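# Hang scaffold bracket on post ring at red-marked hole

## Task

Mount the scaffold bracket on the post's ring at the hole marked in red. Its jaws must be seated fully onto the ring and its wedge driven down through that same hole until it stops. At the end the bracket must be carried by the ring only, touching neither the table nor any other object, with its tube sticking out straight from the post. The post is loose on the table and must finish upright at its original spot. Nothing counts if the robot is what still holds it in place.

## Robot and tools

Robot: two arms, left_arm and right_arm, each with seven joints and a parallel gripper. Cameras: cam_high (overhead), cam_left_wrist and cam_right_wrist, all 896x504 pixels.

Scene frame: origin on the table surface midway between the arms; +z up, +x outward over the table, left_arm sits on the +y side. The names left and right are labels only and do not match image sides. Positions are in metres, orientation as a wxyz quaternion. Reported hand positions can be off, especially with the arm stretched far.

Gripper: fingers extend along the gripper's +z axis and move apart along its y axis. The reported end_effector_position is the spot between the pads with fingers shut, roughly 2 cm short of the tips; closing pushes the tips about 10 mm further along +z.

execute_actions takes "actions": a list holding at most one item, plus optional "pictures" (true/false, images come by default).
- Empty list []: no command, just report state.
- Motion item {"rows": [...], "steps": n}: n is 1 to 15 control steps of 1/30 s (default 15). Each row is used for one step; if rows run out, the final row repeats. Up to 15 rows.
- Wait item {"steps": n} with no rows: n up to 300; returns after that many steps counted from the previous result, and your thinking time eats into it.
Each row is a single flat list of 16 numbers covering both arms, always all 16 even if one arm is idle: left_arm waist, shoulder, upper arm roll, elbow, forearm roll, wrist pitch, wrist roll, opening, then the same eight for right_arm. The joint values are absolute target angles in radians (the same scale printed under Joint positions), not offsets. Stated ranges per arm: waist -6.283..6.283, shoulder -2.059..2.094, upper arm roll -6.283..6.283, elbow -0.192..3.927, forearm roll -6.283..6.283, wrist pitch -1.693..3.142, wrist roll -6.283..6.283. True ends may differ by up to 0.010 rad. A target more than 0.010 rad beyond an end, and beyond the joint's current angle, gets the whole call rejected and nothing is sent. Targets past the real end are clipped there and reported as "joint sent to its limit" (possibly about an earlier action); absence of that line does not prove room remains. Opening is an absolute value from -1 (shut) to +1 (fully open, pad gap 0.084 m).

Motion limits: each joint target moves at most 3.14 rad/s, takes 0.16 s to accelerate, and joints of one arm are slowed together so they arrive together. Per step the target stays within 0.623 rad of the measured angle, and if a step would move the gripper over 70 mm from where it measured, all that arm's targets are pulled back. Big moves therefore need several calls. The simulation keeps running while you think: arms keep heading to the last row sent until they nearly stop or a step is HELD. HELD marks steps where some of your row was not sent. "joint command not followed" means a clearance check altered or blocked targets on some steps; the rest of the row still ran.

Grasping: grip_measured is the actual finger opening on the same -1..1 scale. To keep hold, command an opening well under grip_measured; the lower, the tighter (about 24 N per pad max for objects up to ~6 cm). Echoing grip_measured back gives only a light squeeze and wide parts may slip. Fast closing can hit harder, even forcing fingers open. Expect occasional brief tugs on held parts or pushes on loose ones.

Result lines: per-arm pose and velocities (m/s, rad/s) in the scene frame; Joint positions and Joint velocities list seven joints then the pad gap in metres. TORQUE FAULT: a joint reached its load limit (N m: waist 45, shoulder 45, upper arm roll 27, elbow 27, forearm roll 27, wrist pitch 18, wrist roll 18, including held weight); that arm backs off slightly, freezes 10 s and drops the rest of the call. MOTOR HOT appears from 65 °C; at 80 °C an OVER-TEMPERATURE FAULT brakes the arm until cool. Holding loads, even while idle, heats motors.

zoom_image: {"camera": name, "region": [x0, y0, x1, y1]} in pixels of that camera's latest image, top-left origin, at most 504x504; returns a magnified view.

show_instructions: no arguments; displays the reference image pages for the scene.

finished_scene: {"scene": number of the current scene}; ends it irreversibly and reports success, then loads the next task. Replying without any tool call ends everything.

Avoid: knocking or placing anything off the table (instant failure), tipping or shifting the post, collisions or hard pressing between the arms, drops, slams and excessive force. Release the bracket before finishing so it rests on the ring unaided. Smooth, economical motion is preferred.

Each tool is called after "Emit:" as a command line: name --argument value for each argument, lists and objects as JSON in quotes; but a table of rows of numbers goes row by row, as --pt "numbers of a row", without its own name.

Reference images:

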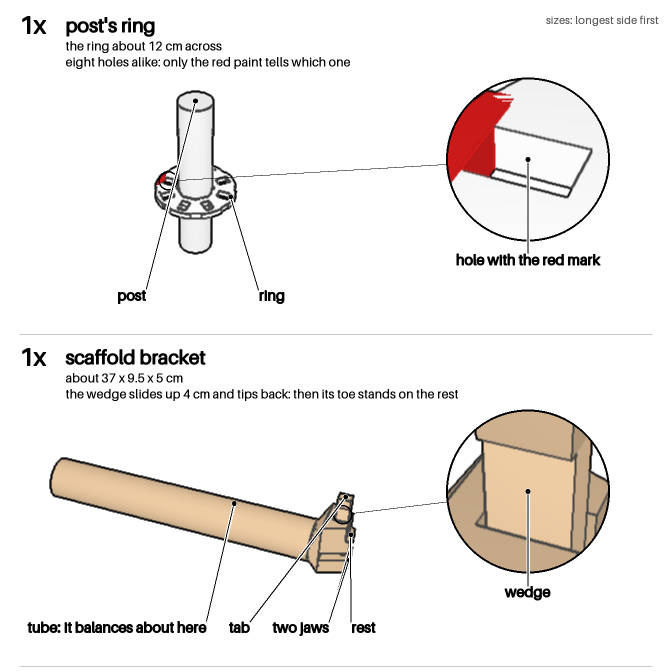

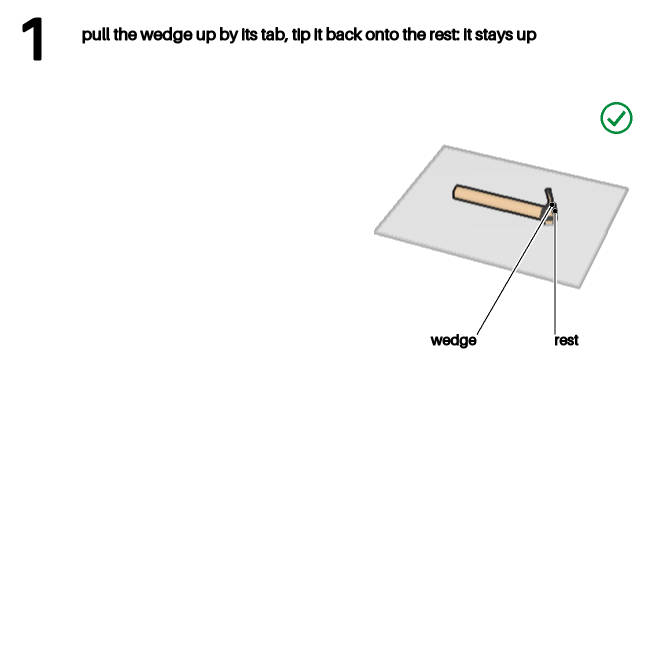

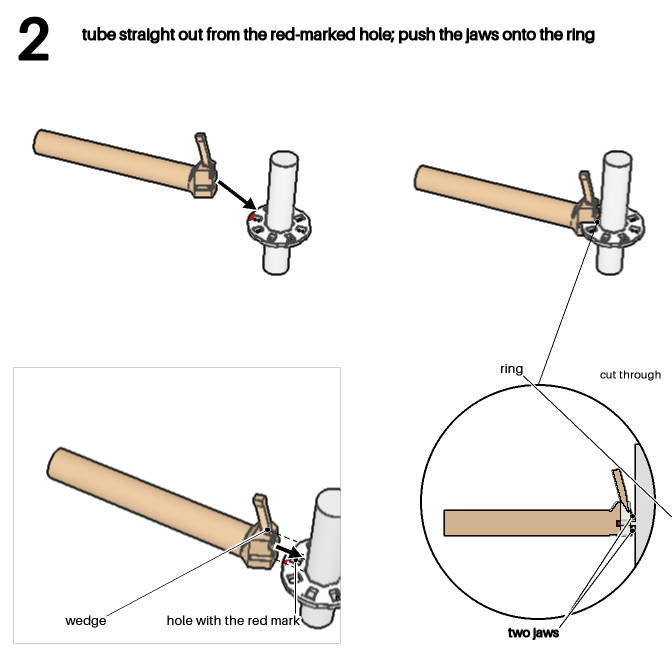

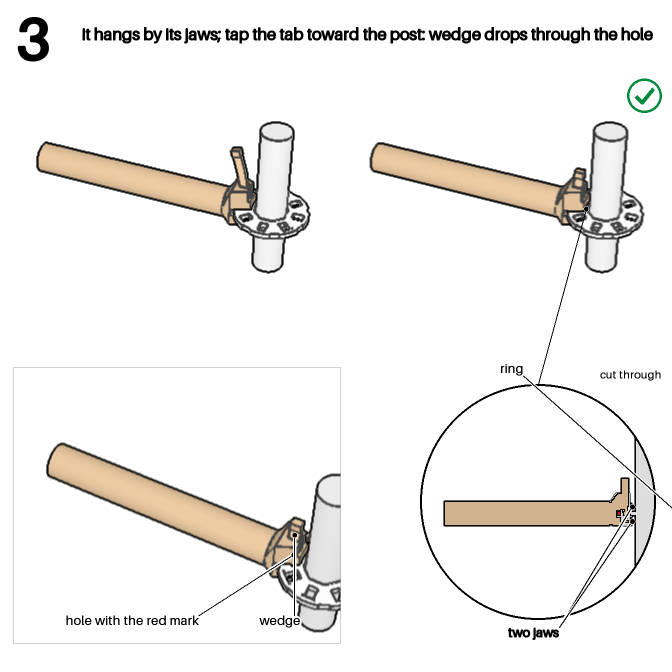

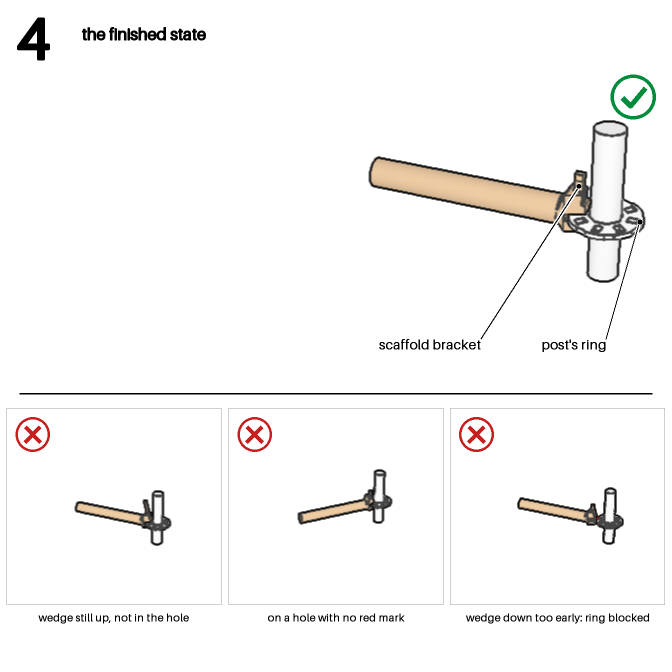

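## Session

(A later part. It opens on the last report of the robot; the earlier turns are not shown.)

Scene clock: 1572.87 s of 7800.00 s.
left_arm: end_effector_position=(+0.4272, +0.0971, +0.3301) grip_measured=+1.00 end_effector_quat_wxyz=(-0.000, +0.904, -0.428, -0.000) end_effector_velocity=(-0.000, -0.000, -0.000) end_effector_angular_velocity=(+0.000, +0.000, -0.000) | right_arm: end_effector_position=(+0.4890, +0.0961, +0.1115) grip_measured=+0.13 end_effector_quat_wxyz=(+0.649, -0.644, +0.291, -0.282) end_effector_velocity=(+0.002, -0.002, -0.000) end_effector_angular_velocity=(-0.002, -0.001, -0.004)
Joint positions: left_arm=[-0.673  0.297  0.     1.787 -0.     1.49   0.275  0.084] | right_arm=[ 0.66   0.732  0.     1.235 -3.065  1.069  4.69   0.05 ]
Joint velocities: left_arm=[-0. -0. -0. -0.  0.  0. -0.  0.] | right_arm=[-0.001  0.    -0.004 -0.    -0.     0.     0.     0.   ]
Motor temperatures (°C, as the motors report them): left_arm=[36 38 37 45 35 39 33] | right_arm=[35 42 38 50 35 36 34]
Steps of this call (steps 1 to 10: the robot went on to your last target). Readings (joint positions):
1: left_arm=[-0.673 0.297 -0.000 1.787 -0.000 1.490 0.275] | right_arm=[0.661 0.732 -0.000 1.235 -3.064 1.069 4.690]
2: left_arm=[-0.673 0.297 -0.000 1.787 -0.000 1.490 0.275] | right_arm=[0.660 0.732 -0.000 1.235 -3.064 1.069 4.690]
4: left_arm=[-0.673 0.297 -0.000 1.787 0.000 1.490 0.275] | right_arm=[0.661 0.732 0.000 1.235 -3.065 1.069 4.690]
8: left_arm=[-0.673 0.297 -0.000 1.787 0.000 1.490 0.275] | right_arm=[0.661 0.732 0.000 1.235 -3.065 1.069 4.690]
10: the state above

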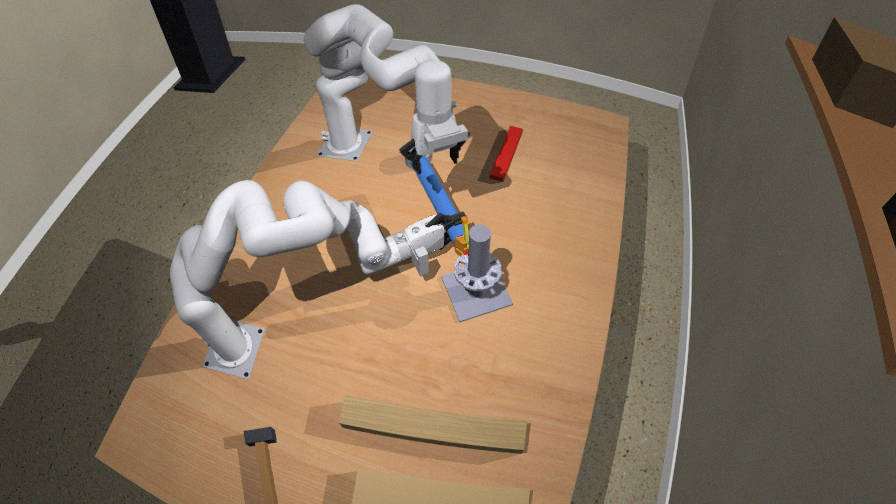

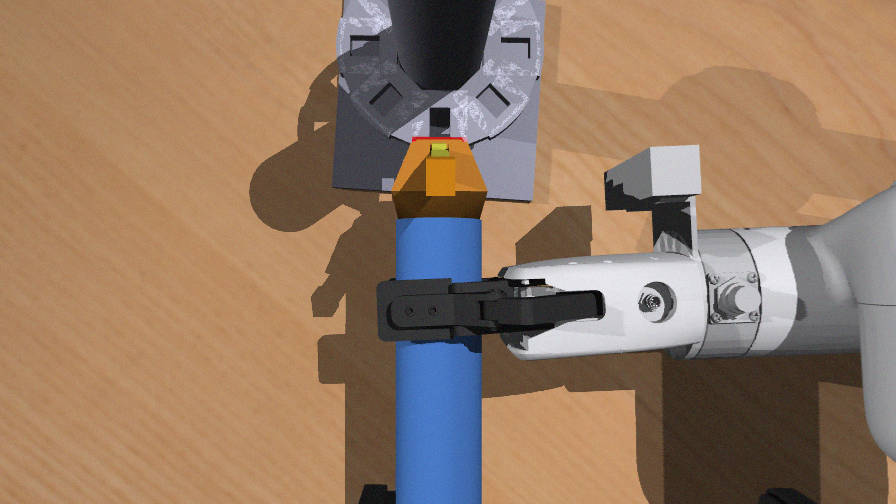

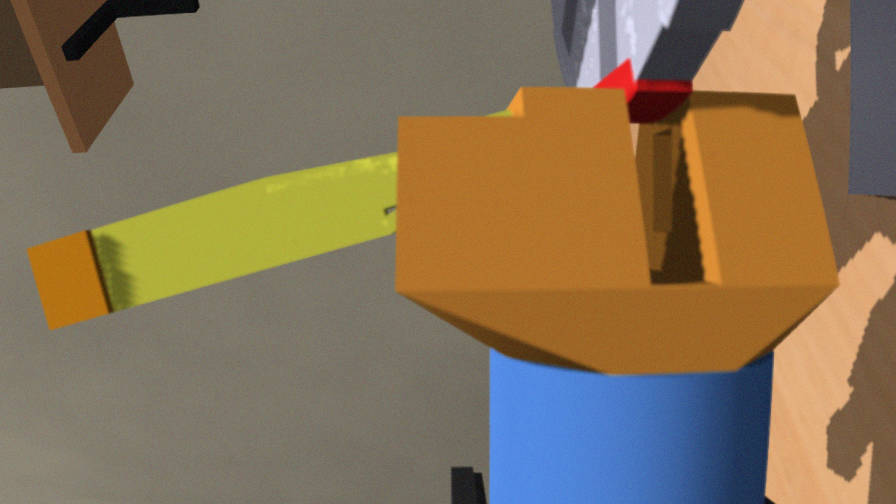

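Emit:
execute_actions --actions '[{"rows": [[-0.6731,0.2968,0,1.7872,0,1.4904,0.275,1, 0.6597,0.7317,0,1.2348,-3.0657,1.0694,4.6903,-1],[-0.6731,0.2968,0,1.7872,0,1.4904,0.275,1, 0.6587,0.7318,0,1.2346,-3.0668,1.0696,4.6909,-1],[-0.6731,0.2968,0,1.7872,0,1.4904,0.275,1, 0.6573,0.7318,0,1.2343,-3.0684,1.0698,4.6917,-1],[-0.6731,0.2968,0,1.7872,0,1.4904,0.275,1, 0.6559,0.7317,0,1.234,-3.07,1.07,4.6925,-1],[-0.6731,0.2968,0,1.7872,0,1.4904,0.275,1, 0.6545,0.7316,0,1.2337,-3.0717,1.0702,4.6933,-1],[-0.6731,0.2968,0,1.7872,0,1.4904,0.275,1, 0.6531,0.7314,0,1.2333,-3.0733,1.0703,4.6941,-1],[-0.6731,0.2968,0,1.7872,0,1.4904,0.275,1, 0.6517,0.7313,0,1.233,-3.0749,1.0704,4.6949,-1],[-0.6731,0.2968,0,1.7872,0,1.4904,0.275,1, 0.6503,0.7311,0,1.2326,-3.0765,1.0706,4.6957,-1],[-0.6731,0.2968,0,1.7872,0,1.4904,0.275,1, 0.6489,0.7309,0,1.2323,-3.0781,1.0707,4.6964,-1],[-0.6731,0.2968,0,1.7872,0,1.4904,0.275,1, 0.6475,0.7307,0,1.2319,-3.0797,1.0708,4.6972,-1],[-0.6731,0.2968,0,1.7872,0,1.4904,0.275,1, 0.6461,0.7306,0,1.2316,-3.0813,1.0709,4.698,-1],[-0.6731,0.2968,0,1.7872,0,1.4904,0.275,1, 0.6447,0.7304,0,1.2312,-3.0829,1.071,4.6988,-1],[-0.6731,0.2968,0,1.7872,0,1.4904,0.275,1, 0.6433,0.7302,0,1.2309,-3.0845,1.0711,4.6996,-1],[-0.6731,0.2968,0,1.7872,0,1.4904,0.275,1, 0.6419,0.73,0,1.2306,-3.0861,1.0713,4.7004,-1],[-0.6731,0.2968,0,1.7872,0,1.4904,0.275,1, 0.6405,0.7299,0,1.2302,-3.0877,1.0714,4.7012,-1]], "steps": 15}]' --pictures false

Emit:
execute_actions --actions '[{"rows": [[-0.6731,0.2968,0,1.7872,0,1.4904,0.275,1, 0.6391,0.7297,0,1.2299,-3.0893,1.0715,4.702,-1],[-0.6731,0.2968,0,1.7872,0,1.4904,0.275,1, 0.6377,0.7295,0,1.2295,-3.091,1.0716,4.7028,-1],[-0.6731,0.2968,0,1.7872,0,1.4904,0.275,1, 0.6363,0.7293,0,1.2292,-3.0926,1.0717,4.7036,-1],[-0.6731,0.2968,0,1.7872,0,1.4904,0.275,1, 0.6349,0.7292,0,1.2288,-3.0942,1.0719,4.7044,-1],[-0.6731,0.2968,0,1.7872,0,1.4904,0.275,1, 0.6335,0.729,0,1.2285,-3.0958,1.072,4.7051,-1],[-0.6731,0.2968,0,1.7872,0,1.4904,0.275,1, 0.6321,0.7288,0,1.2281,-3.0974,1.0721,4.7059,-1],[-0.6731,0.2968,0,1.7872,0,1.4904,0.275,1, 0.6307,0.7286,0,1.2278,-3.099,1.0722,4.7067,-1],[-0.6731,0.2968,0,1.7872,0,1.4904,0.275,1, 0.6293,0.7284,0,1.2275,-3.1006,1.0723,4.7075,-1],[-0.6731,0.2968,0,1.7872,0,1.4904,0.275,1, 0.6279,0.7283,0,1.2271,-3.1022,1.0725,4.7083,-1],[-0.6731,0.2968,0,1.7872,0,1.4904,0.275,1, 0.6265,0.7281,0,1.2268,-3.1038,1.0726,4.7091,-1],[-0.6731,0.2968,0,1.7872,0,1.4904,0.275,1, 0.6251,0.7279,0,1.2264,-3.1054,1.0727,4.7099,-1],[-0.6731,0.2968,0,1.7872,0,1.4904,0.275,1, 0.6237,0.7277,0,1.2261,-3.107,1.0728,4.7107,-1],[-0.6731,0.2968,0,1.7872,0,1.4904,0.275,1, 0.6225,0.7276,0,1.2258,-3.1084,1.0729,4.7114,-1],[-0.6731,0.2968,0,1.7872,0,1.4904,0.275,1, 0.62155,0.72745,0,1.22554,-3.1095,1.073,4.7119,-1]], "steps": 15}]' --pictures false

Emit:
execute_actions --actions '[{"steps": 12}]'

Scene clock: 1605.90 s of 7800.00 s.
left_arm: end_effector_position=(+0.4272, +0.0971, +0.3301) grip_measured=+1.00 end_effector_quat_wxyz=(-0.000, +0.904, -0.428, +0.000) end_effector_velocity=(-0.000, +0.000, -0.000) end_effector_angular_velocity=(+0.001, +0.001, +0.000) | right_arm: end_effector_position=(+0.4943, +0.0897, +0.1112) grip_measured=+0.13 end_effector_quat_wxyz=(+0.648, -0.644, +0.292, -0.282) end_effector_velocity=(+0.011, -0.014, -0.000) end_effector_angular_velocity=(+0.002, +0.003, +0.005)
Joint positions: left_arm=[-0.673  0.297  0.     1.787 -0.     1.49   0.275  0.084] | right_arm=[ 0.645  0.73  -0.     1.231 -3.083  1.071  4.699  0.05 ]
Joint velocities: left_arm=[ 0.     0.    -0.    -0.001 -0.     0.     0.     0.   ] | right_arm=[-0.039 -0.005  0.003 -0.01  -0.048  0.004  0.024 -0.   ]
Motor temperatures (°C, as the motors report them): left_arm=[36 38 37 45 35 39 33] | right_arm=[35 42 38 50 35 37 34]
Steps of this call (steps 1 to 15: the robot went on to your last target; steps 16 to 90: nothing new was sent; then 29.53 s passed at rest; steps 91 to 105: all 15 steps of this action). Readings (joint positions):
91: left_arm=[-0.673 0.297 -0.000 1.787 -0.000 1.490 0.275] | right_arm=[0.660 0.732 0.000 1.235 -3.065 1.069 4.690]
92: left_arm=[-0.673 0.297 0.000 1.787 -0.000 1.490 0.275] | right_arm=[0.660 0.732 0.000 1.235 -3.065 1.069 4.690]
94: left_arm=[-0.673 0.297 -0.000 1.787 -0.000 1.490 0.275] | right_arm=[0.659 0.732 0.000 1.235 -3.067 1.070 4.691]
98: left_arm=[-0.673 0.297 -0.000 1.787 0.000 1.490 0.275] | right_arm=[0.654 0.732 0.000 1.234 -3.072 1.070 4.693]
105: the state above

Scene clock: 1606.40 s of 7800.00 s.
left_arm: end_effector_position=(+0.4272, +0.0971, +0.3301) grip_measured=+1.00 end_effector_quat_wxyz=(-0.000, +0.904, -0.428, +0.000) end_effector_velocity=(-0.000, -0.000, -0.000) end_effector_angular_velocity=(+0.000, +0.000, +0.000) | right_arm: end_effector_position=(+0.5007, +0.0814, +0.1111) grip_measured=+0.13 end_effector_quat_wxyz=(+0.648, -0.644, +0.292, -0.282) end_effector_velocity=(+0.012, -0.015, -0.000) end_effector_angular_velocity=(-0.001, -0.000, -0.003)
Joint positions: left_arm=[-0.673  0.297  0.     1.787  0.     1.49   0.275  0.084] | right_arm=[ 0.624  0.728 -0.     1.226 -3.107  1.073  4.71   0.05 ]
Joint velocities: left_arm=[-0.001 -0.     0.001 -0.     0.     0.    -0.    -0.   ] | right_arm=[-0.035 -0.004 -0.001 -0.008 -0.037  0.003  0.018  0.   ]
Motor temperatures (°C, as the motors report them): left_arm=[36 38 37 45 35 39 33] | right_arm=[35 42 38 50 35 37 34]
Steps of this call (steps 1 to 15: all 15 steps of this action). Readings (joint positions):
1: left_arm=[-0.673 0.297 0.000 1.787 0.000 1.490 0.275] | right_arm=[0.643 0.730 -0.000 1.231 -3.084 1.071 4.700]
2: left_arm=[-0.673 0.297 0.000 1.787 -0.000 1.490 0.275] | right_arm=[0.642 0.730 0.000 1.231 -3.086 1.071 4.700]
4: left_arm=[-0.673 0.297 0.000 1.787 0.000 1.490 0.275] | right_arm=[0.639 0.730 0.000 1.230 -3.089 1.071 4.702]
8: left_arm=[-0.673 0.297 0.000 1.787 0.000 1.490 0.275] | right_arm=[0.634 0.729 -0.000 1.229 -3.096 1.072 4.705]
15: the state above

Scene clock: 1606.80 s of 7800.00 s.
left_arm: end_effector_position=(+0.4272, +0.0971, +0.3301) grip_measured=+1.00 end_effector_quat_wxyz=(-0.000, +0.904, -0.428, +0.000) end_effector_velocity=(-0.000, -0.000, -0.001) end_effector_angular_velocity=(+0.000, +0.001, -0.000) | right_arm: end_effector_position=(+0.5012, +0.0806, +0.1111) grip_measured=+0.13 end_effector_quat_wxyz=(+0.649, -0.644, +0.292, -0.282) end_effector_velocity=(+0.004, -0.004, -0.000) end_effector_angular_velocity=(-0.001, -0.001, -0.008)
Joint positions: left_arm=[-0.673  0.297  0.     1.787  0.     1.49   0.275  0.084] | right_arm=[ 0.622  0.727  0.     1.226 -3.109  1.073  4.712  0.05 ]
Joint velocities: left_arm=[-0.001 -0.     0.    -0.001 -0.001 -0.    -0.    -0.   ] | right_arm=[-0.004  0.    -0.003  0.     0.002 -0.    -0.     0.   ]
Motor temperatures (°C, as the motors report them): left_arm=[36 38 37 45 35 39 33] | right_arm=[35 42 38 50 35 37 34]
Steps of this call (steps 1 to 12: the robot went on to your last target). Readings (joint positions):
1: left_arm=[-0.673 0.297 0.000 1.787 -0.000 1.490 0.275] | right_arm=[0.623 0.728 -0.000 1.226 -3.107 1.073 4.711]
2: left_arm=[-0.673 0.297 0.000 1.787 -0.000 1.490 0.275] | right_arm=[0.622 0.728 -0.000 1.226 -3.108 1.073 4.711]
4: left_arm=[-0.673 0.297 -0.000 1.787 0.000 1.490 0.275] | right_arm=[0.622 0.728 -0.000 1.226 -3.109 1.073 4.712]
8: left_arm=[-0.673 0.297 -0.000 1.787 0.000 1.490 0.275] | right_arm=[0.622 0.727 0.000 1.226 -3.109 1.073 4.712]
12: the state above

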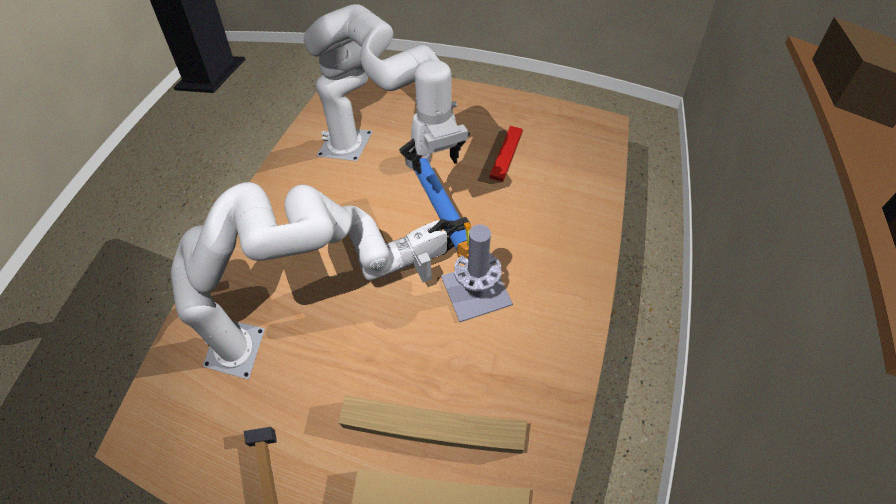

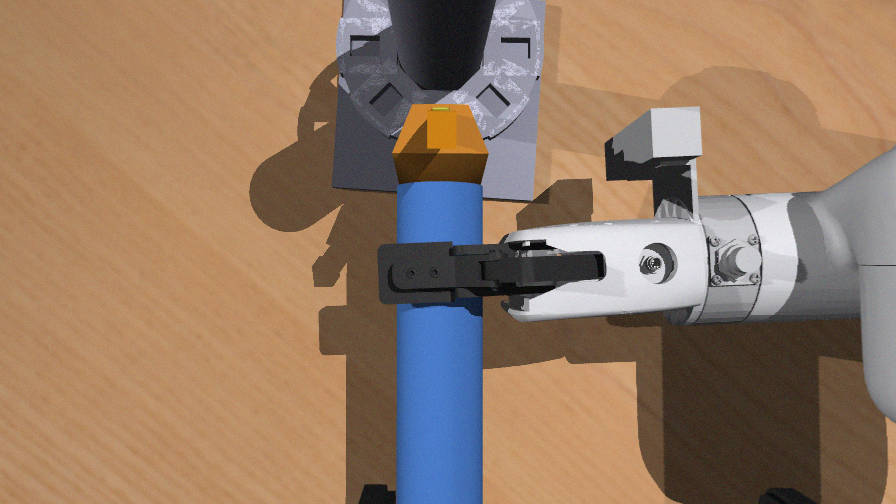

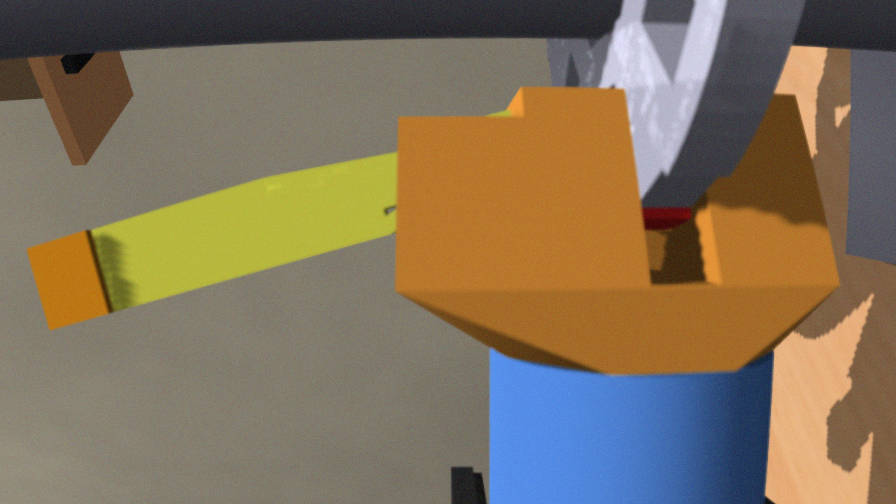

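Emit:
execute_actions --actions '[{"rows": [[-0.6731,0.2968,0,1.7872,0,1.4904,0.275,1, 0.6208,0.7274,0,1.2254,-3.1104,1.073,4.7123,-1],[-0.6731,0.2968,0,1.7872,0,1.4904,0.275,1, 0.6197,0.7272,0,1.2251,-3.1116,1.0731,4.7129,-1],[-0.6731,0.2968,0,1.7872,0,1.4904,0.275,1, 0.6184,0.7271,0,1.2248,-3.1131,1.0732,4.7137,-1],[-0.6731,0.2968,0,1.7872,0,1.4904,0.275,1, 0.6171,0.7269,0,1.2244,-3.1146,1.0733,4.7144,-1],[-0.6731,0.2968,0,1.7872,0,1.4904,0.275,1, 0.6158,0.7267,0,1.2241,-3.1161,1.0733,4.7152,-1],[-0.6731,0.2968,0,1.7872,0,1.4904,0.275,1, 0.6145,0.7266,0,1.2238,-3.1176,1.0734,4.7159,-1],[-0.6731,0.2968,0,1.7872,0,1.4904,0.275,1, 0.6132,0.7264,0,1.2235,-3.1191,1.0735,4.7166,-1],[-0.6731,0.2968,0,1.7872,0,1.4904,0.275,1, 0.6119,0.7262,0,1.2232,-3.1206,1.0736,4.7174,-1],[-0.6731,0.2968,0,1.7872,0,1.4904,0.275,1, 0.6106,0.7261,0,1.2228,-3.1221,1.0736,4.7181,-1],[-0.6731,0.2968,0,1.7872,0,1.4904,0.275,1, 0.6093,0.7259,0,1.2225,-3.1236,1.0737,4.7189,-1],[-0.6731,0.2968,0,1.7872,0,1.4904,0.275,1, 0.608,0.72575,0,1.2222,-3.1251,1.0738,4.7196,-1]], "steps": 15}]' --pictures false

Emit:
execute_actions --actions '[{"steps": 10}]'

Emit:
zoom_image --camera "cam_right_wrist" --region '[500, 40, 860, 320]'

Scene clock: 1632.43 s of 7800.00 s.
left_arm: end_effector_position=(+0.4272, +0.0971, +0.3301) grip_measured=+1.00 end_effector_quat_wxyz=(-0.000, +0.904, -0.428, +0.000) end_effector_velocity=(-0.000, +0.000, -0.001) end_effector_angular_velocity=(+0.001, +0.001, +0.000) | right_arm: end_effector_position=(+0.5056, +0.0749, +0.1109) grip_measured=+0.13 end_effector_quat_wxyz=(+0.648, -0.644, +0.292, -0.282) end_effector_velocity=(-0.004, +0.003, -0.000) end_effector_angular_velocity=(+0.003, +0.003, +0.013)
Joint positions: left_arm=[-0.673  0.297 -0.     1.787 -0.     1.49   0.275  0.084] | right_arm=[ 0.608  0.726 -0.     1.222 -3.124  1.074  4.719  0.05 ]
Joint velocities: left_arm=[ 0.     0.    -0.    -0.001 -0.     0.    -0.     0.   ] | right_arm=[-0.004 -0.001  0.008 -0.002 -0.013  0.001  0.005  0.   ]
Motor temperatures (°C, as the motors report them): left_arm=[36 38 37 45 35 39 33] | right_arm=[35 42 38 50 35 37 34]
Steps of this call (steps 1 to 15: the robot went on to your last target; steps 16 to 90: nothing new was sent; then 22.13 s passed at rest; steps 91 to 105: all 15 steps of this action). Readings (joint positions):
91: left_arm=[-0.673 0.297 -0.000 1.787 -0.000 1.490 0.275] | right_arm=[0.622 0.727 0.000 1.226 -3.110 1.073 4.712]
92: left_arm=[-0.673 0.297 0.000 1.787 -0.000 1.490 0.275] | right_arm=[0.621 0.727 0.000 1.226 -3.110 1.073 4.712]
94: left_arm=[-0.673 0.297 -0.000 1.787 0.000 1.490 0.275] | right_arm=[0.620 0.727 0.000 1.225 -3.111 1.073 4.713]
98: left_arm=[-0.673 0.297 0.000 1.787 0.000 1.490 0.275] | right_arm=[0.616 0.727 0.000 1.224 -3.116 1.073 4.715]
105: the state above

Scene clock: 1632.77 s of 7800.00 s.
left_arm: end_effector_position=(+0.4272, +0.0971, +0.3301) grip_measured=+1.00 end_effector_quat_wxyz=(-0.000, +0.904, -0.428, -0.000) end_effector_velocity=(-0.000, -0.000, -0.000) end_effector_angular_velocity=(+0.000, +0.000, -0.001) | right_arm: end_effector_position=(+0.5055, +0.0749, +0.1109) grip_measured=+0.13 end_effector_quat_wxyz=(+0.648, -0.644, +0.292, -0.282) end_effector_velocity=(+0.001, -0.001, +0.000) end_effector_angular_velocity=(+0.001, -0.001, -0.001)
Joint positions: left_arm=[-0.673  0.297 -0.     1.787 -0.     1.49   0.275  0.084] | right_arm=[ 0.608  0.726 -0.     1.222 -3.125  1.074  4.72   0.05 ]
Joint velocities: left_arm=[ 0.    -0.    -0.001 -0.     0.     0.     0.001  0.   ] | right_arm=[-0.    -0.001 -0.001 -0.     0.     0.     0.     0.   ]
Motor temperatures (°C, as the motors report them): left_arm=[36 38 37 45 35 39 33] | right_arm=[35 42 38 50 35 37 34]
Steps of this call (steps 1 to 10: the robot went on to your last target). Readings (joint positions):
1: left_arm=[-0.673 0.297 -0.000 1.787 0.000 1.490 0.275] | right_arm=[0.608 0.726 -0.000 1.222 -3.124 1.074 4.719]
2: left_arm=[-0.673 0.297 0.000 1.787 0.000 1.490 0.275] | right_arm=[0.608 0.726 -0.000 1.222 -3.125 1.074 4.719]
4: left_arm=[-0.673 0.297 0.000 1.787 0.000 1.490 0.275] | right_arm=[0.608 0.726 0.000 1.222 -3.125 1.074 4.719]
8: left_arm=[-0.673 0.297 -0.000 1.787 0.000 1.490 0.275] | right_arm=[0.608 0.726 0.000 1.222 -3.125 1.074 4.720]
10: the state above

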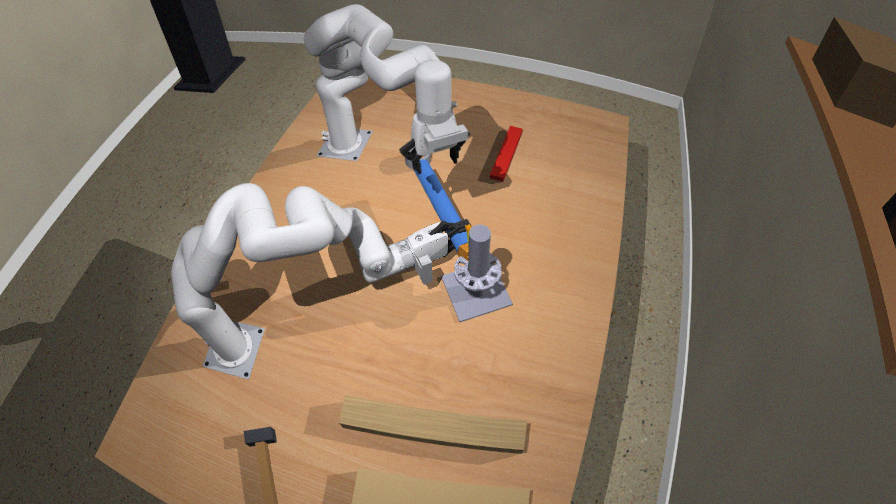

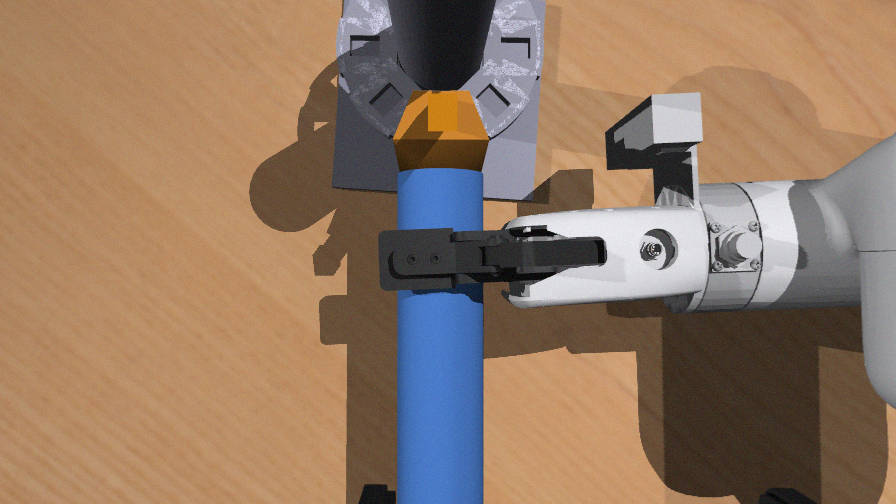

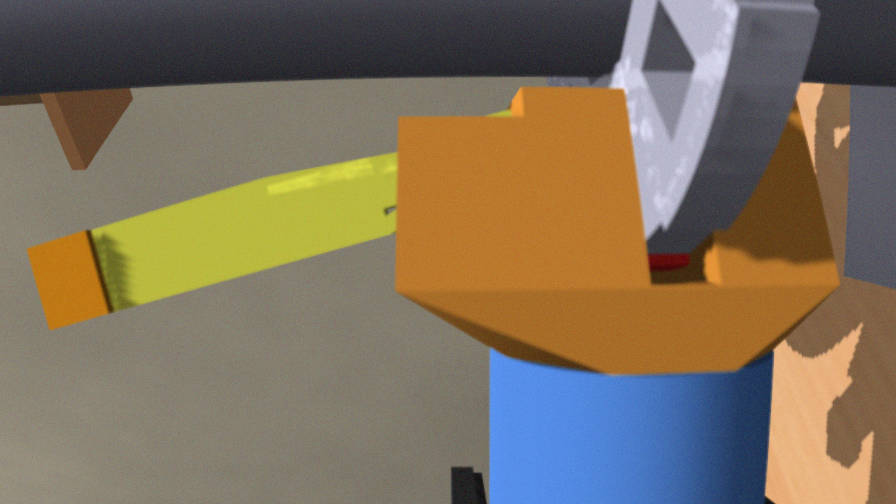

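Region (500, 40, 860, 320) of cam_right_wrist's 896x504 image, scaled by 1.400, with more detail than that image has.

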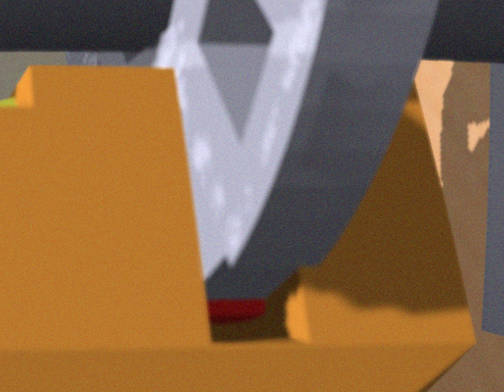

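Emit:
execute_actions --actions '[{"rows": [[-0.6725,0.3,0,1.782,0,1.47,0.2755,0.8, 0.6075,0.7257,0,1.2221,-3.1257,1.0738,4.7199,-1],[-0.6715,0.307,0,1.771,0,1.435,0.2765,0.6, 0.607,0.7256,0,1.222,-3.1263,1.0738,4.7202,-1],[-0.67,0.316,0,1.757,0,1.385,0.278,0.4, 0.6065,0.7256,0,1.2219,-3.1268,1.0739,4.7204,-1],[-0.6685,0.326,0,1.741,0,1.33,0.2795,0.2, 0.606,0.7255,0,1.2217,-3.1274,1.0739,4.7207,-1],[-0.667,0.336,0,1.725,0,1.272,0.281,0.0, 0.6055,0.7255,0,1.2216,-3.128,1.0739,4.721,-1],[-0.6655,0.346,0,1.709,0,1.215,0.2825,-0.2, 0.605,0.7254,0,1.2215,-3.1286,1.074,4.7213,-1],[-0.664,0.356,0,1.694,0,1.16,0.284,-0.4, 0.6045,0.7253,0,1.2214,-3.1291,1.074,4.7216,-1],[-0.6625,0.365,0,1.68,0,1.11,0.2855,-0.6, 0.6041,0.7253,0,1.2213,-3.1296,1.074,4.7218,-1],[-0.6612,0.373,0,1.668,0,1.067,0.287,-0.8, 0.6041,0.7253,0,1.2213,-3.1296,1.074,4.7218,-1],[-0.6604,0.378,0,1.66,0,1.038,0.2877,-1, 0.6041,0.7253,0,1.2213,-3.1296,1.074,4.7218,-1],[-0.6601,0.3801,0,1.6564,0,1.0263,0.288,-1, 0.6041,0.7253,0,1.2213,-3.1296,1.074,4.7218,-1]], "steps": 15}]' --pictures false

Emit:
execute_actions --actions '[{"steps": 20}]'

Scene clock: 1691.07 s of 7800.00 s.
left_arm: end_effector_position=(+0.4959, +0.0592, +0.2695) grip_measured=-1.00 end_effector_quat_wxyz=(+0.017, +0.898, -0.425, +0.111) end_effector_velocity=(+0.056, -0.031, -0.026) end_effector_angular_velocity=(-0.130, -0.196, -0.003) | right_arm: end_effector_position=(+0.5058, +0.0744, +0.1109) grip_measured=+0.13 end_effector_quat_wxyz=(+0.649, -0.645, +0.291, -0.281) end_effector_velocity=(+0.001, -0.001, -0.000) end_effector_angular_velocity=(-0.001, -0.000, -0.002)
Joint positions: left_arm=[-0.661  0.378  0.     1.662  0.     1.059  0.287  0.   ] | right_arm=[ 0.605  0.725  0.001  1.221 -3.13   1.074  4.722  0.05 ]
Joint velocities: left_arm=[ 0.009  0.052 -0.001 -0.088  0.    -0.375  0.011  0.   ] | right_arm=[-0.002 -0.    -0.    -0.    -0.     0.    -0.001 -0.   ]
Motor temperatures (°C, as the motors report them): left_arm=[36 38 37 45 35 39 33] | right_arm=[35 42 38 50 35 37 34]
Steps of this call (steps 1 to 15: the robot went on to your last target; steps 16 to 90: nothing new was sent; then 54.80 s passed at rest; steps 91 to 105: all 15 steps of this action). Readings (joint positions):
91: left_arm=[-0.673 0.297 -0.000 1.787 -0.000 1.490 0.275] | right_arm=[0.608 0.726 0.000 1.222 -3.125 1.074 4.720]
92: left_arm=[-0.673 0.297 -0.000 1.786 -0.000 1.486 0.275] | right_arm=[0.608 0.726 0.000 1.222 -3.125 1.074 4.720]
94: left_arm=[-0.672 0.301 -0.000 1.779 -0.000 1.457 0.276] | right_arm=[0.607 0.726 0.000 1.222 -3.126 1.074 4.720]
98: left_arm=[-0.668 0.328 -0.000 1.737 -0.000 1.314 0.280] | right_arm=[0.606 0.725 0.001 1.222 -3.128 1.074 4.721]
105: the state above

Scene clock: 1691.73 s of 7800.00 s.
left_arm: end_effector_position=(+0.5009, +0.0559, +0.2696) grip_measured=-1.00 end_effector_quat_wxyz=(+0.019, +0.897, -0.424, +0.123) end_effector_velocity=(-0.001, -0.000, -0.001) end_effector_angular_velocity=(+0.001, +0.002, +0.000) | right_arm: end_effector_position=(+0.5061, +0.0740, +0.1109) grip_measured=+0.13 end_effector_quat_wxyz=(+0.648, -0.645, +0.291, -0.281) end_effector_velocity=(+0.001, -0.000, +0.000) end_effector_angular_velocity=(-0.001, -0.002, -0.001)
Joint positions: left_arm=[-0.66   0.38  -0.     1.656 -0.     1.026  0.288  0.   ] | right_arm=[ 0.605  0.725  0.001  1.221 -3.13   1.074  4.722  0.05 ]
Joint velocities: left_arm=[-0.001  0.001 -0.    -0.002 -0.    -0.    -0.001  0.   ] | right_arm=[-0.    -0.    -0.001  0.     0.    -0.    -0.002 -0.   ]
Motor temperatures (°C, as the motors report them): left_arm=[36 38 37 45 35 39 33] | right_arm=[35 42 38 50 35 37 34]
Steps of this call (steps 1 to 20: the robot went on to your last target). Readings (joint positions):
1: left_arm=[-0.660 0.379 0.000 1.660 0.000 1.049 0.287] | right_arm=[0.605 0.725 0.001 1.221 -3.130 1.074 4.722]
2: left_arm=[-0.660 0.379 0.000 1.660 0.000 1.042 0.288] | right_arm=[0.605 0.725 0.001 1.221 -3.130 1.074 4.722]
4: left_arm=[-0.660 0.378 -0.000 1.659 0.000 1.033 0.288] | right_arm=[0.605 0.725 0.001 1.221 -3.130 1.074 4.722]
8: left_arm=[-0.660 0.379 -0.000 1.658 -0.000 1.028 0.288] | right_arm=[0.605 0.725 0.001 1.221 -3.130 1.074 4.722]
20: the state above

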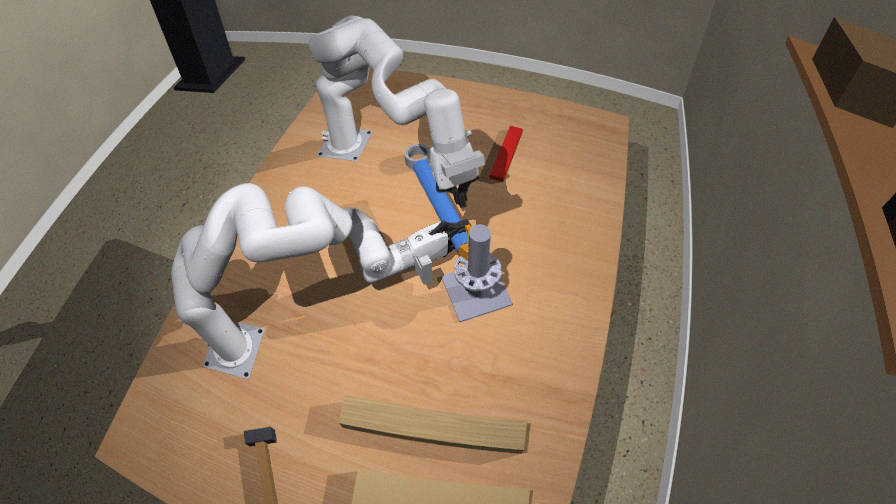

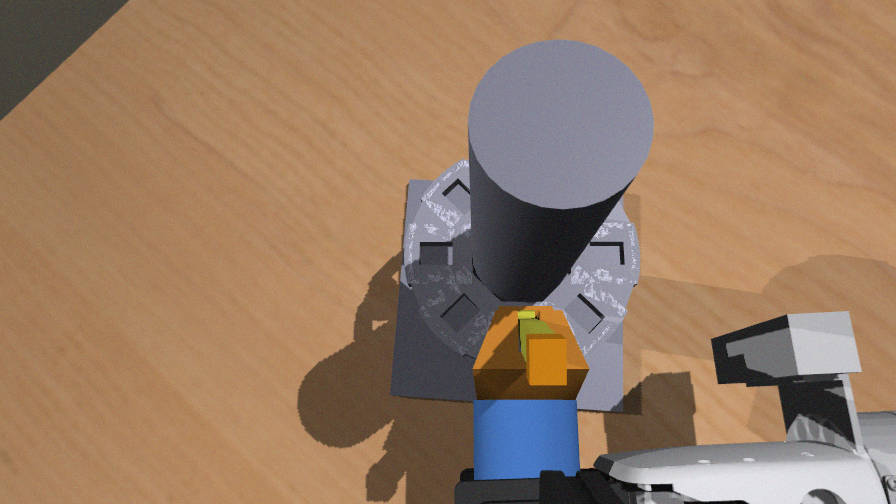

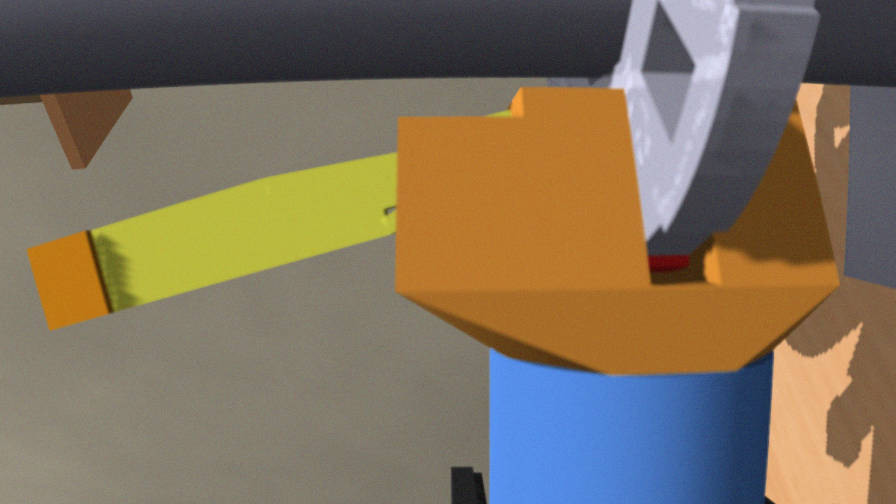

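Emit:
execute_actions --actions '[{"rows": [[-0.6601,0.3811,0,1.652,0,1.021,0.288,-1, 0.6068,0.7256,0,1.2219,-3.1265,1.0738,4.7203,-1],[-0.6601,0.383,0,1.643,0,1.01,0.288,-1, 0.6068,0.7256,0,1.2219,-3.1265,1.0738,4.7203,-1],[-0.6601,0.3855,0,1.631,0,0.9955,0.288,-1, 0.6068,0.7256,0,1.2219,-3.1265,1.0738,4.7203,-1],[-0.6601,0.388,0,1.619,0,0.981,0.288,-1, 0.6068,0.7256,0,1.2219,-3.1265,1.0738,4.7203,-1],[-0.6601,0.3905,0,1.607,0,0.9665,0.288,-1, 0.6068,0.7256,0,1.2219,-3.1265,1.0738,4.7203,-1],[-0.6601,0.393,0,1.595,0,0.952,0.288,-1, 0.6068,0.7256,0,1.2219,-3.1265,1.0738,4.7203,-1],[-0.6601,0.3957,0,1.583,0,0.9373,0.288,-1, 0.6068,0.7256,0,1.2219,-3.1265,1.0738,4.7203,-1],[-0.6601,0.398,0,1.573,0,0.925,0.288,-1, 0.6068,0.7256,0,1.2219,-3.1265,1.0738,4.7203,-1],[-0.6601,0.3998,0,1.566,0,0.9162,0.288,-1, 0.6068,0.7256,0,1.2219,-3.1265,1.0738,4.7203,-1],[-0.6601,0.4005,0,1.5628,0,0.9123,0.288,-1, 0.6068,0.7256,0,1.2219,-3.1265,1.0738,4.7203,-1]], "steps": 15}]' --pictures false

Emit:
execute_actions --actions '[{"steps": 12}]'

Scene clock: 1706.73 s of 7800.00 s.
left_arm: end_effector_position=(+0.5006, +0.0561, +0.2271) grip_measured=-1.00 end_effector_quat_wxyz=(+0.019, +0.897, -0.425, +0.122) end_effector_velocity=(+0.008, -0.005, +0.009) end_effector_angular_velocity=(-0.032, -0.047, +0.001) | right_arm: end_effector_position=(+0.5065, +0.0738, +0.1109) grip_measured=+0.13 end_effector_quat_wxyz=(+0.648, -0.644, +0.292, -0.282) end_effector_velocity=(+0.001, -0.001, -0.000) end_effector_angular_velocity=(+0.001, +0.000, -0.002)
Joint positions: left_arm=[-0.66   0.401  0.     1.565 -0.     0.917  0.288  0.   ] | right_arm=[ 0.606  0.726 -0.001  1.222 -3.126  1.074  4.72   0.05 ]
Joint velocities: left_arm=[ 0.001 -0.012 -0.    -0.013  0.    -0.057 -0.     0.   ] | right_arm=[-0.001  0.    -0.     0.     0.001  0.     0.    -0.   ]
Motor temperatures (°C, as the motors report them): left_arm=[36 38 37 45 35 39 33] | right_arm=[35 42 38 50 35 37 34]
Steps of this call (steps 1 to 15: the robot went on to your last target; steps 16 to 90: nothing new was sent; then 11.50 s passed at rest; steps 91 to 105: all 15 steps of this action). Readings (joint positions):
91: left_arm=[-0.660 0.380 0.000 1.656 0.000 1.026 0.288] | right_arm=[0.604 0.725 0.000 1.221 -3.130 1.074 4.722]
92: left_arm=[-0.660 0.380 0.000 1.655 0.000 1.025 0.288] | right_arm=[0.605 0.725 -0.000 1.221 -3.129 1.074 4.721]
94: left_arm=[-0.660 0.381 -0.000 1.648 0.000 1.013 0.288] | right_arm=[0.606 0.726 -0.001 1.222 -3.127 1.074 4.721]
98: left_arm=[-0.660 0.390 -0.000 1.609 -0.000 0.969 0.288] | right_arm=[0.606 0.726 -0.001 1.222 -3.126 1.074 4.720]
105: the state above

Scene clock: 1707.13 s of 7800.00 s.
left_arm: end_effector_position=(+0.5009, +0.0559, +0.2267) grip_measured=-1.00 end_effector_quat_wxyz=(+0.019, +0.897, -0.424, +0.123) end_effector_velocity=(-0.000, -0.000, -0.000) end_effector_angular_velocity=(-0.000, +0.000, -0.001) | right_arm: end_effector_position=(+0.5063, +0.0739, +0.1109) grip_measured=+0.13 end_effector_quat_wxyz=(+0.648, -0.644, +0.292, -0.282) end_effector_velocity=(-0.001, +0.001, +0.000) end_effector_angular_velocity=(+0.001, -0.000, +0.001)
Joint positions: left_arm=[-0.66   0.4    0.     1.563  0.     0.912  0.288  0.   ] | right_arm=[ 0.606  0.726 -0.001  1.222 -3.126  1.074  4.72   0.05 ]
Joint velocities: left_arm=[-0.     0.    -0.    -0.    -0.    -0.001  0.001  0.   ] | right_arm=[ 0.001 -0.     0.001  0.     0.     0.    -0.    -0.   ]
Motor temperatures (°C, as the motors report them): left_arm=[36 38 37 45 35 39 33] | right_arm=[35 42 38 50 35 37 34]
Steps of this call (steps 1 to 12: the robot went on to your last target). Readings (joint positions):
1: left_arm=[-0.660 0.400 0.000 1.565 -0.000 0.915 0.288] | right_arm=[0.606 0.726 -0.001 1.222 -3.126 1.074 4.720]
2: left_arm=[-0.660 0.400 -0.000 1.565 0.000 0.914 0.288] | right_arm=[0.606 0.726 -0.001 1.222 -3.126 1.074 4.720]
4: left_arm=[-0.660 0.400 -0.000 1.565 0.000 0.913 0.288] | right_arm=[0.606 0.726 -0.001 1.222 -3.126 1.074 4.720]
8: left_arm=[-0.660 0.400 -0.000 1.563 0.000 0.913 0.288] | right_arm=[0.606 0.726 -0.001 1.222 -3.126 1.074 4.720]
12: the state above

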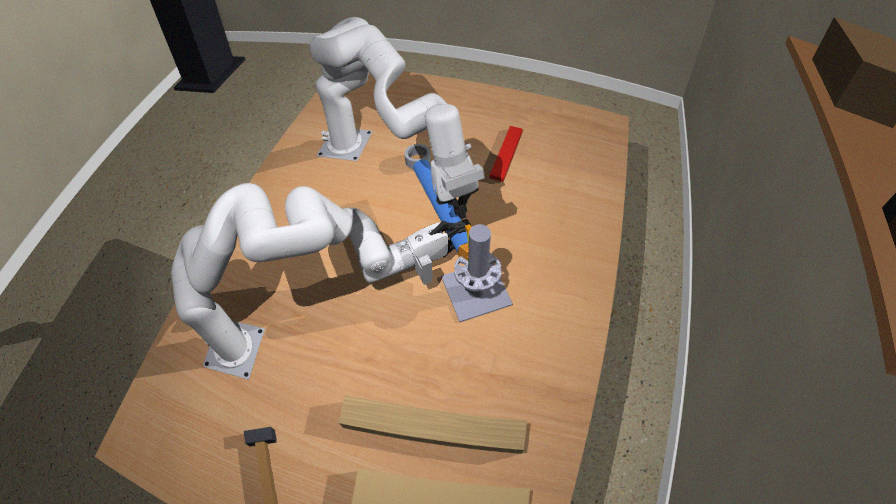

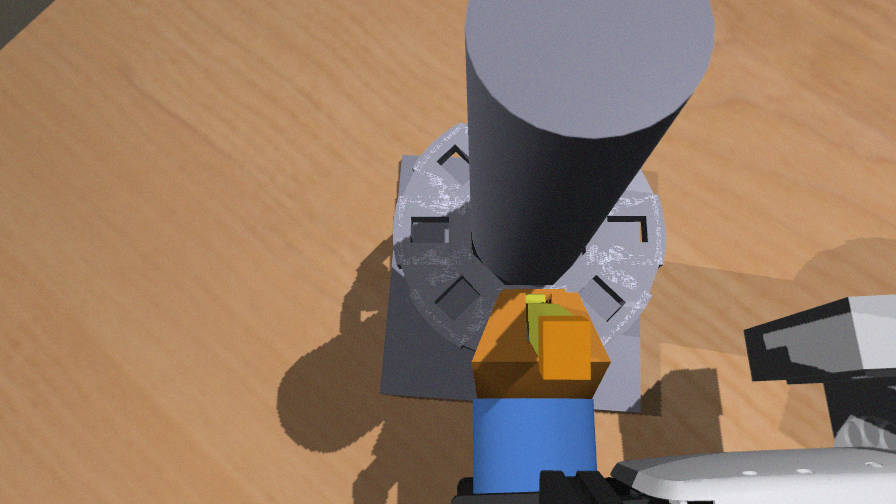

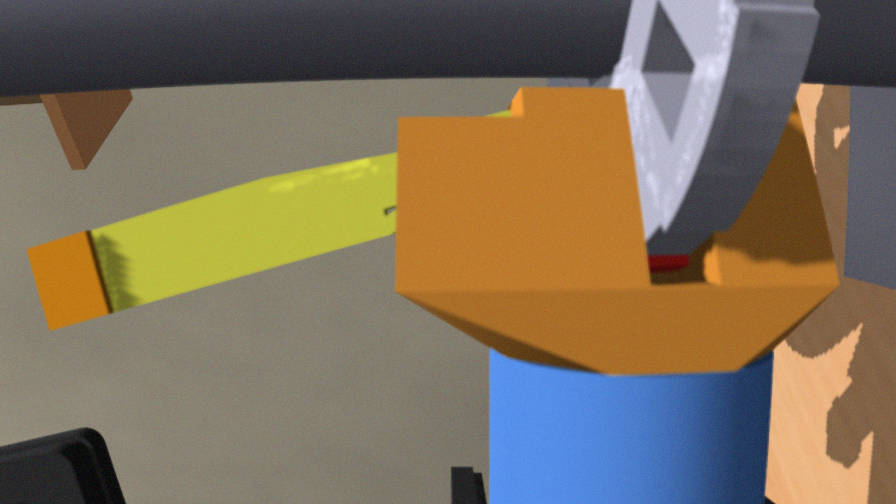

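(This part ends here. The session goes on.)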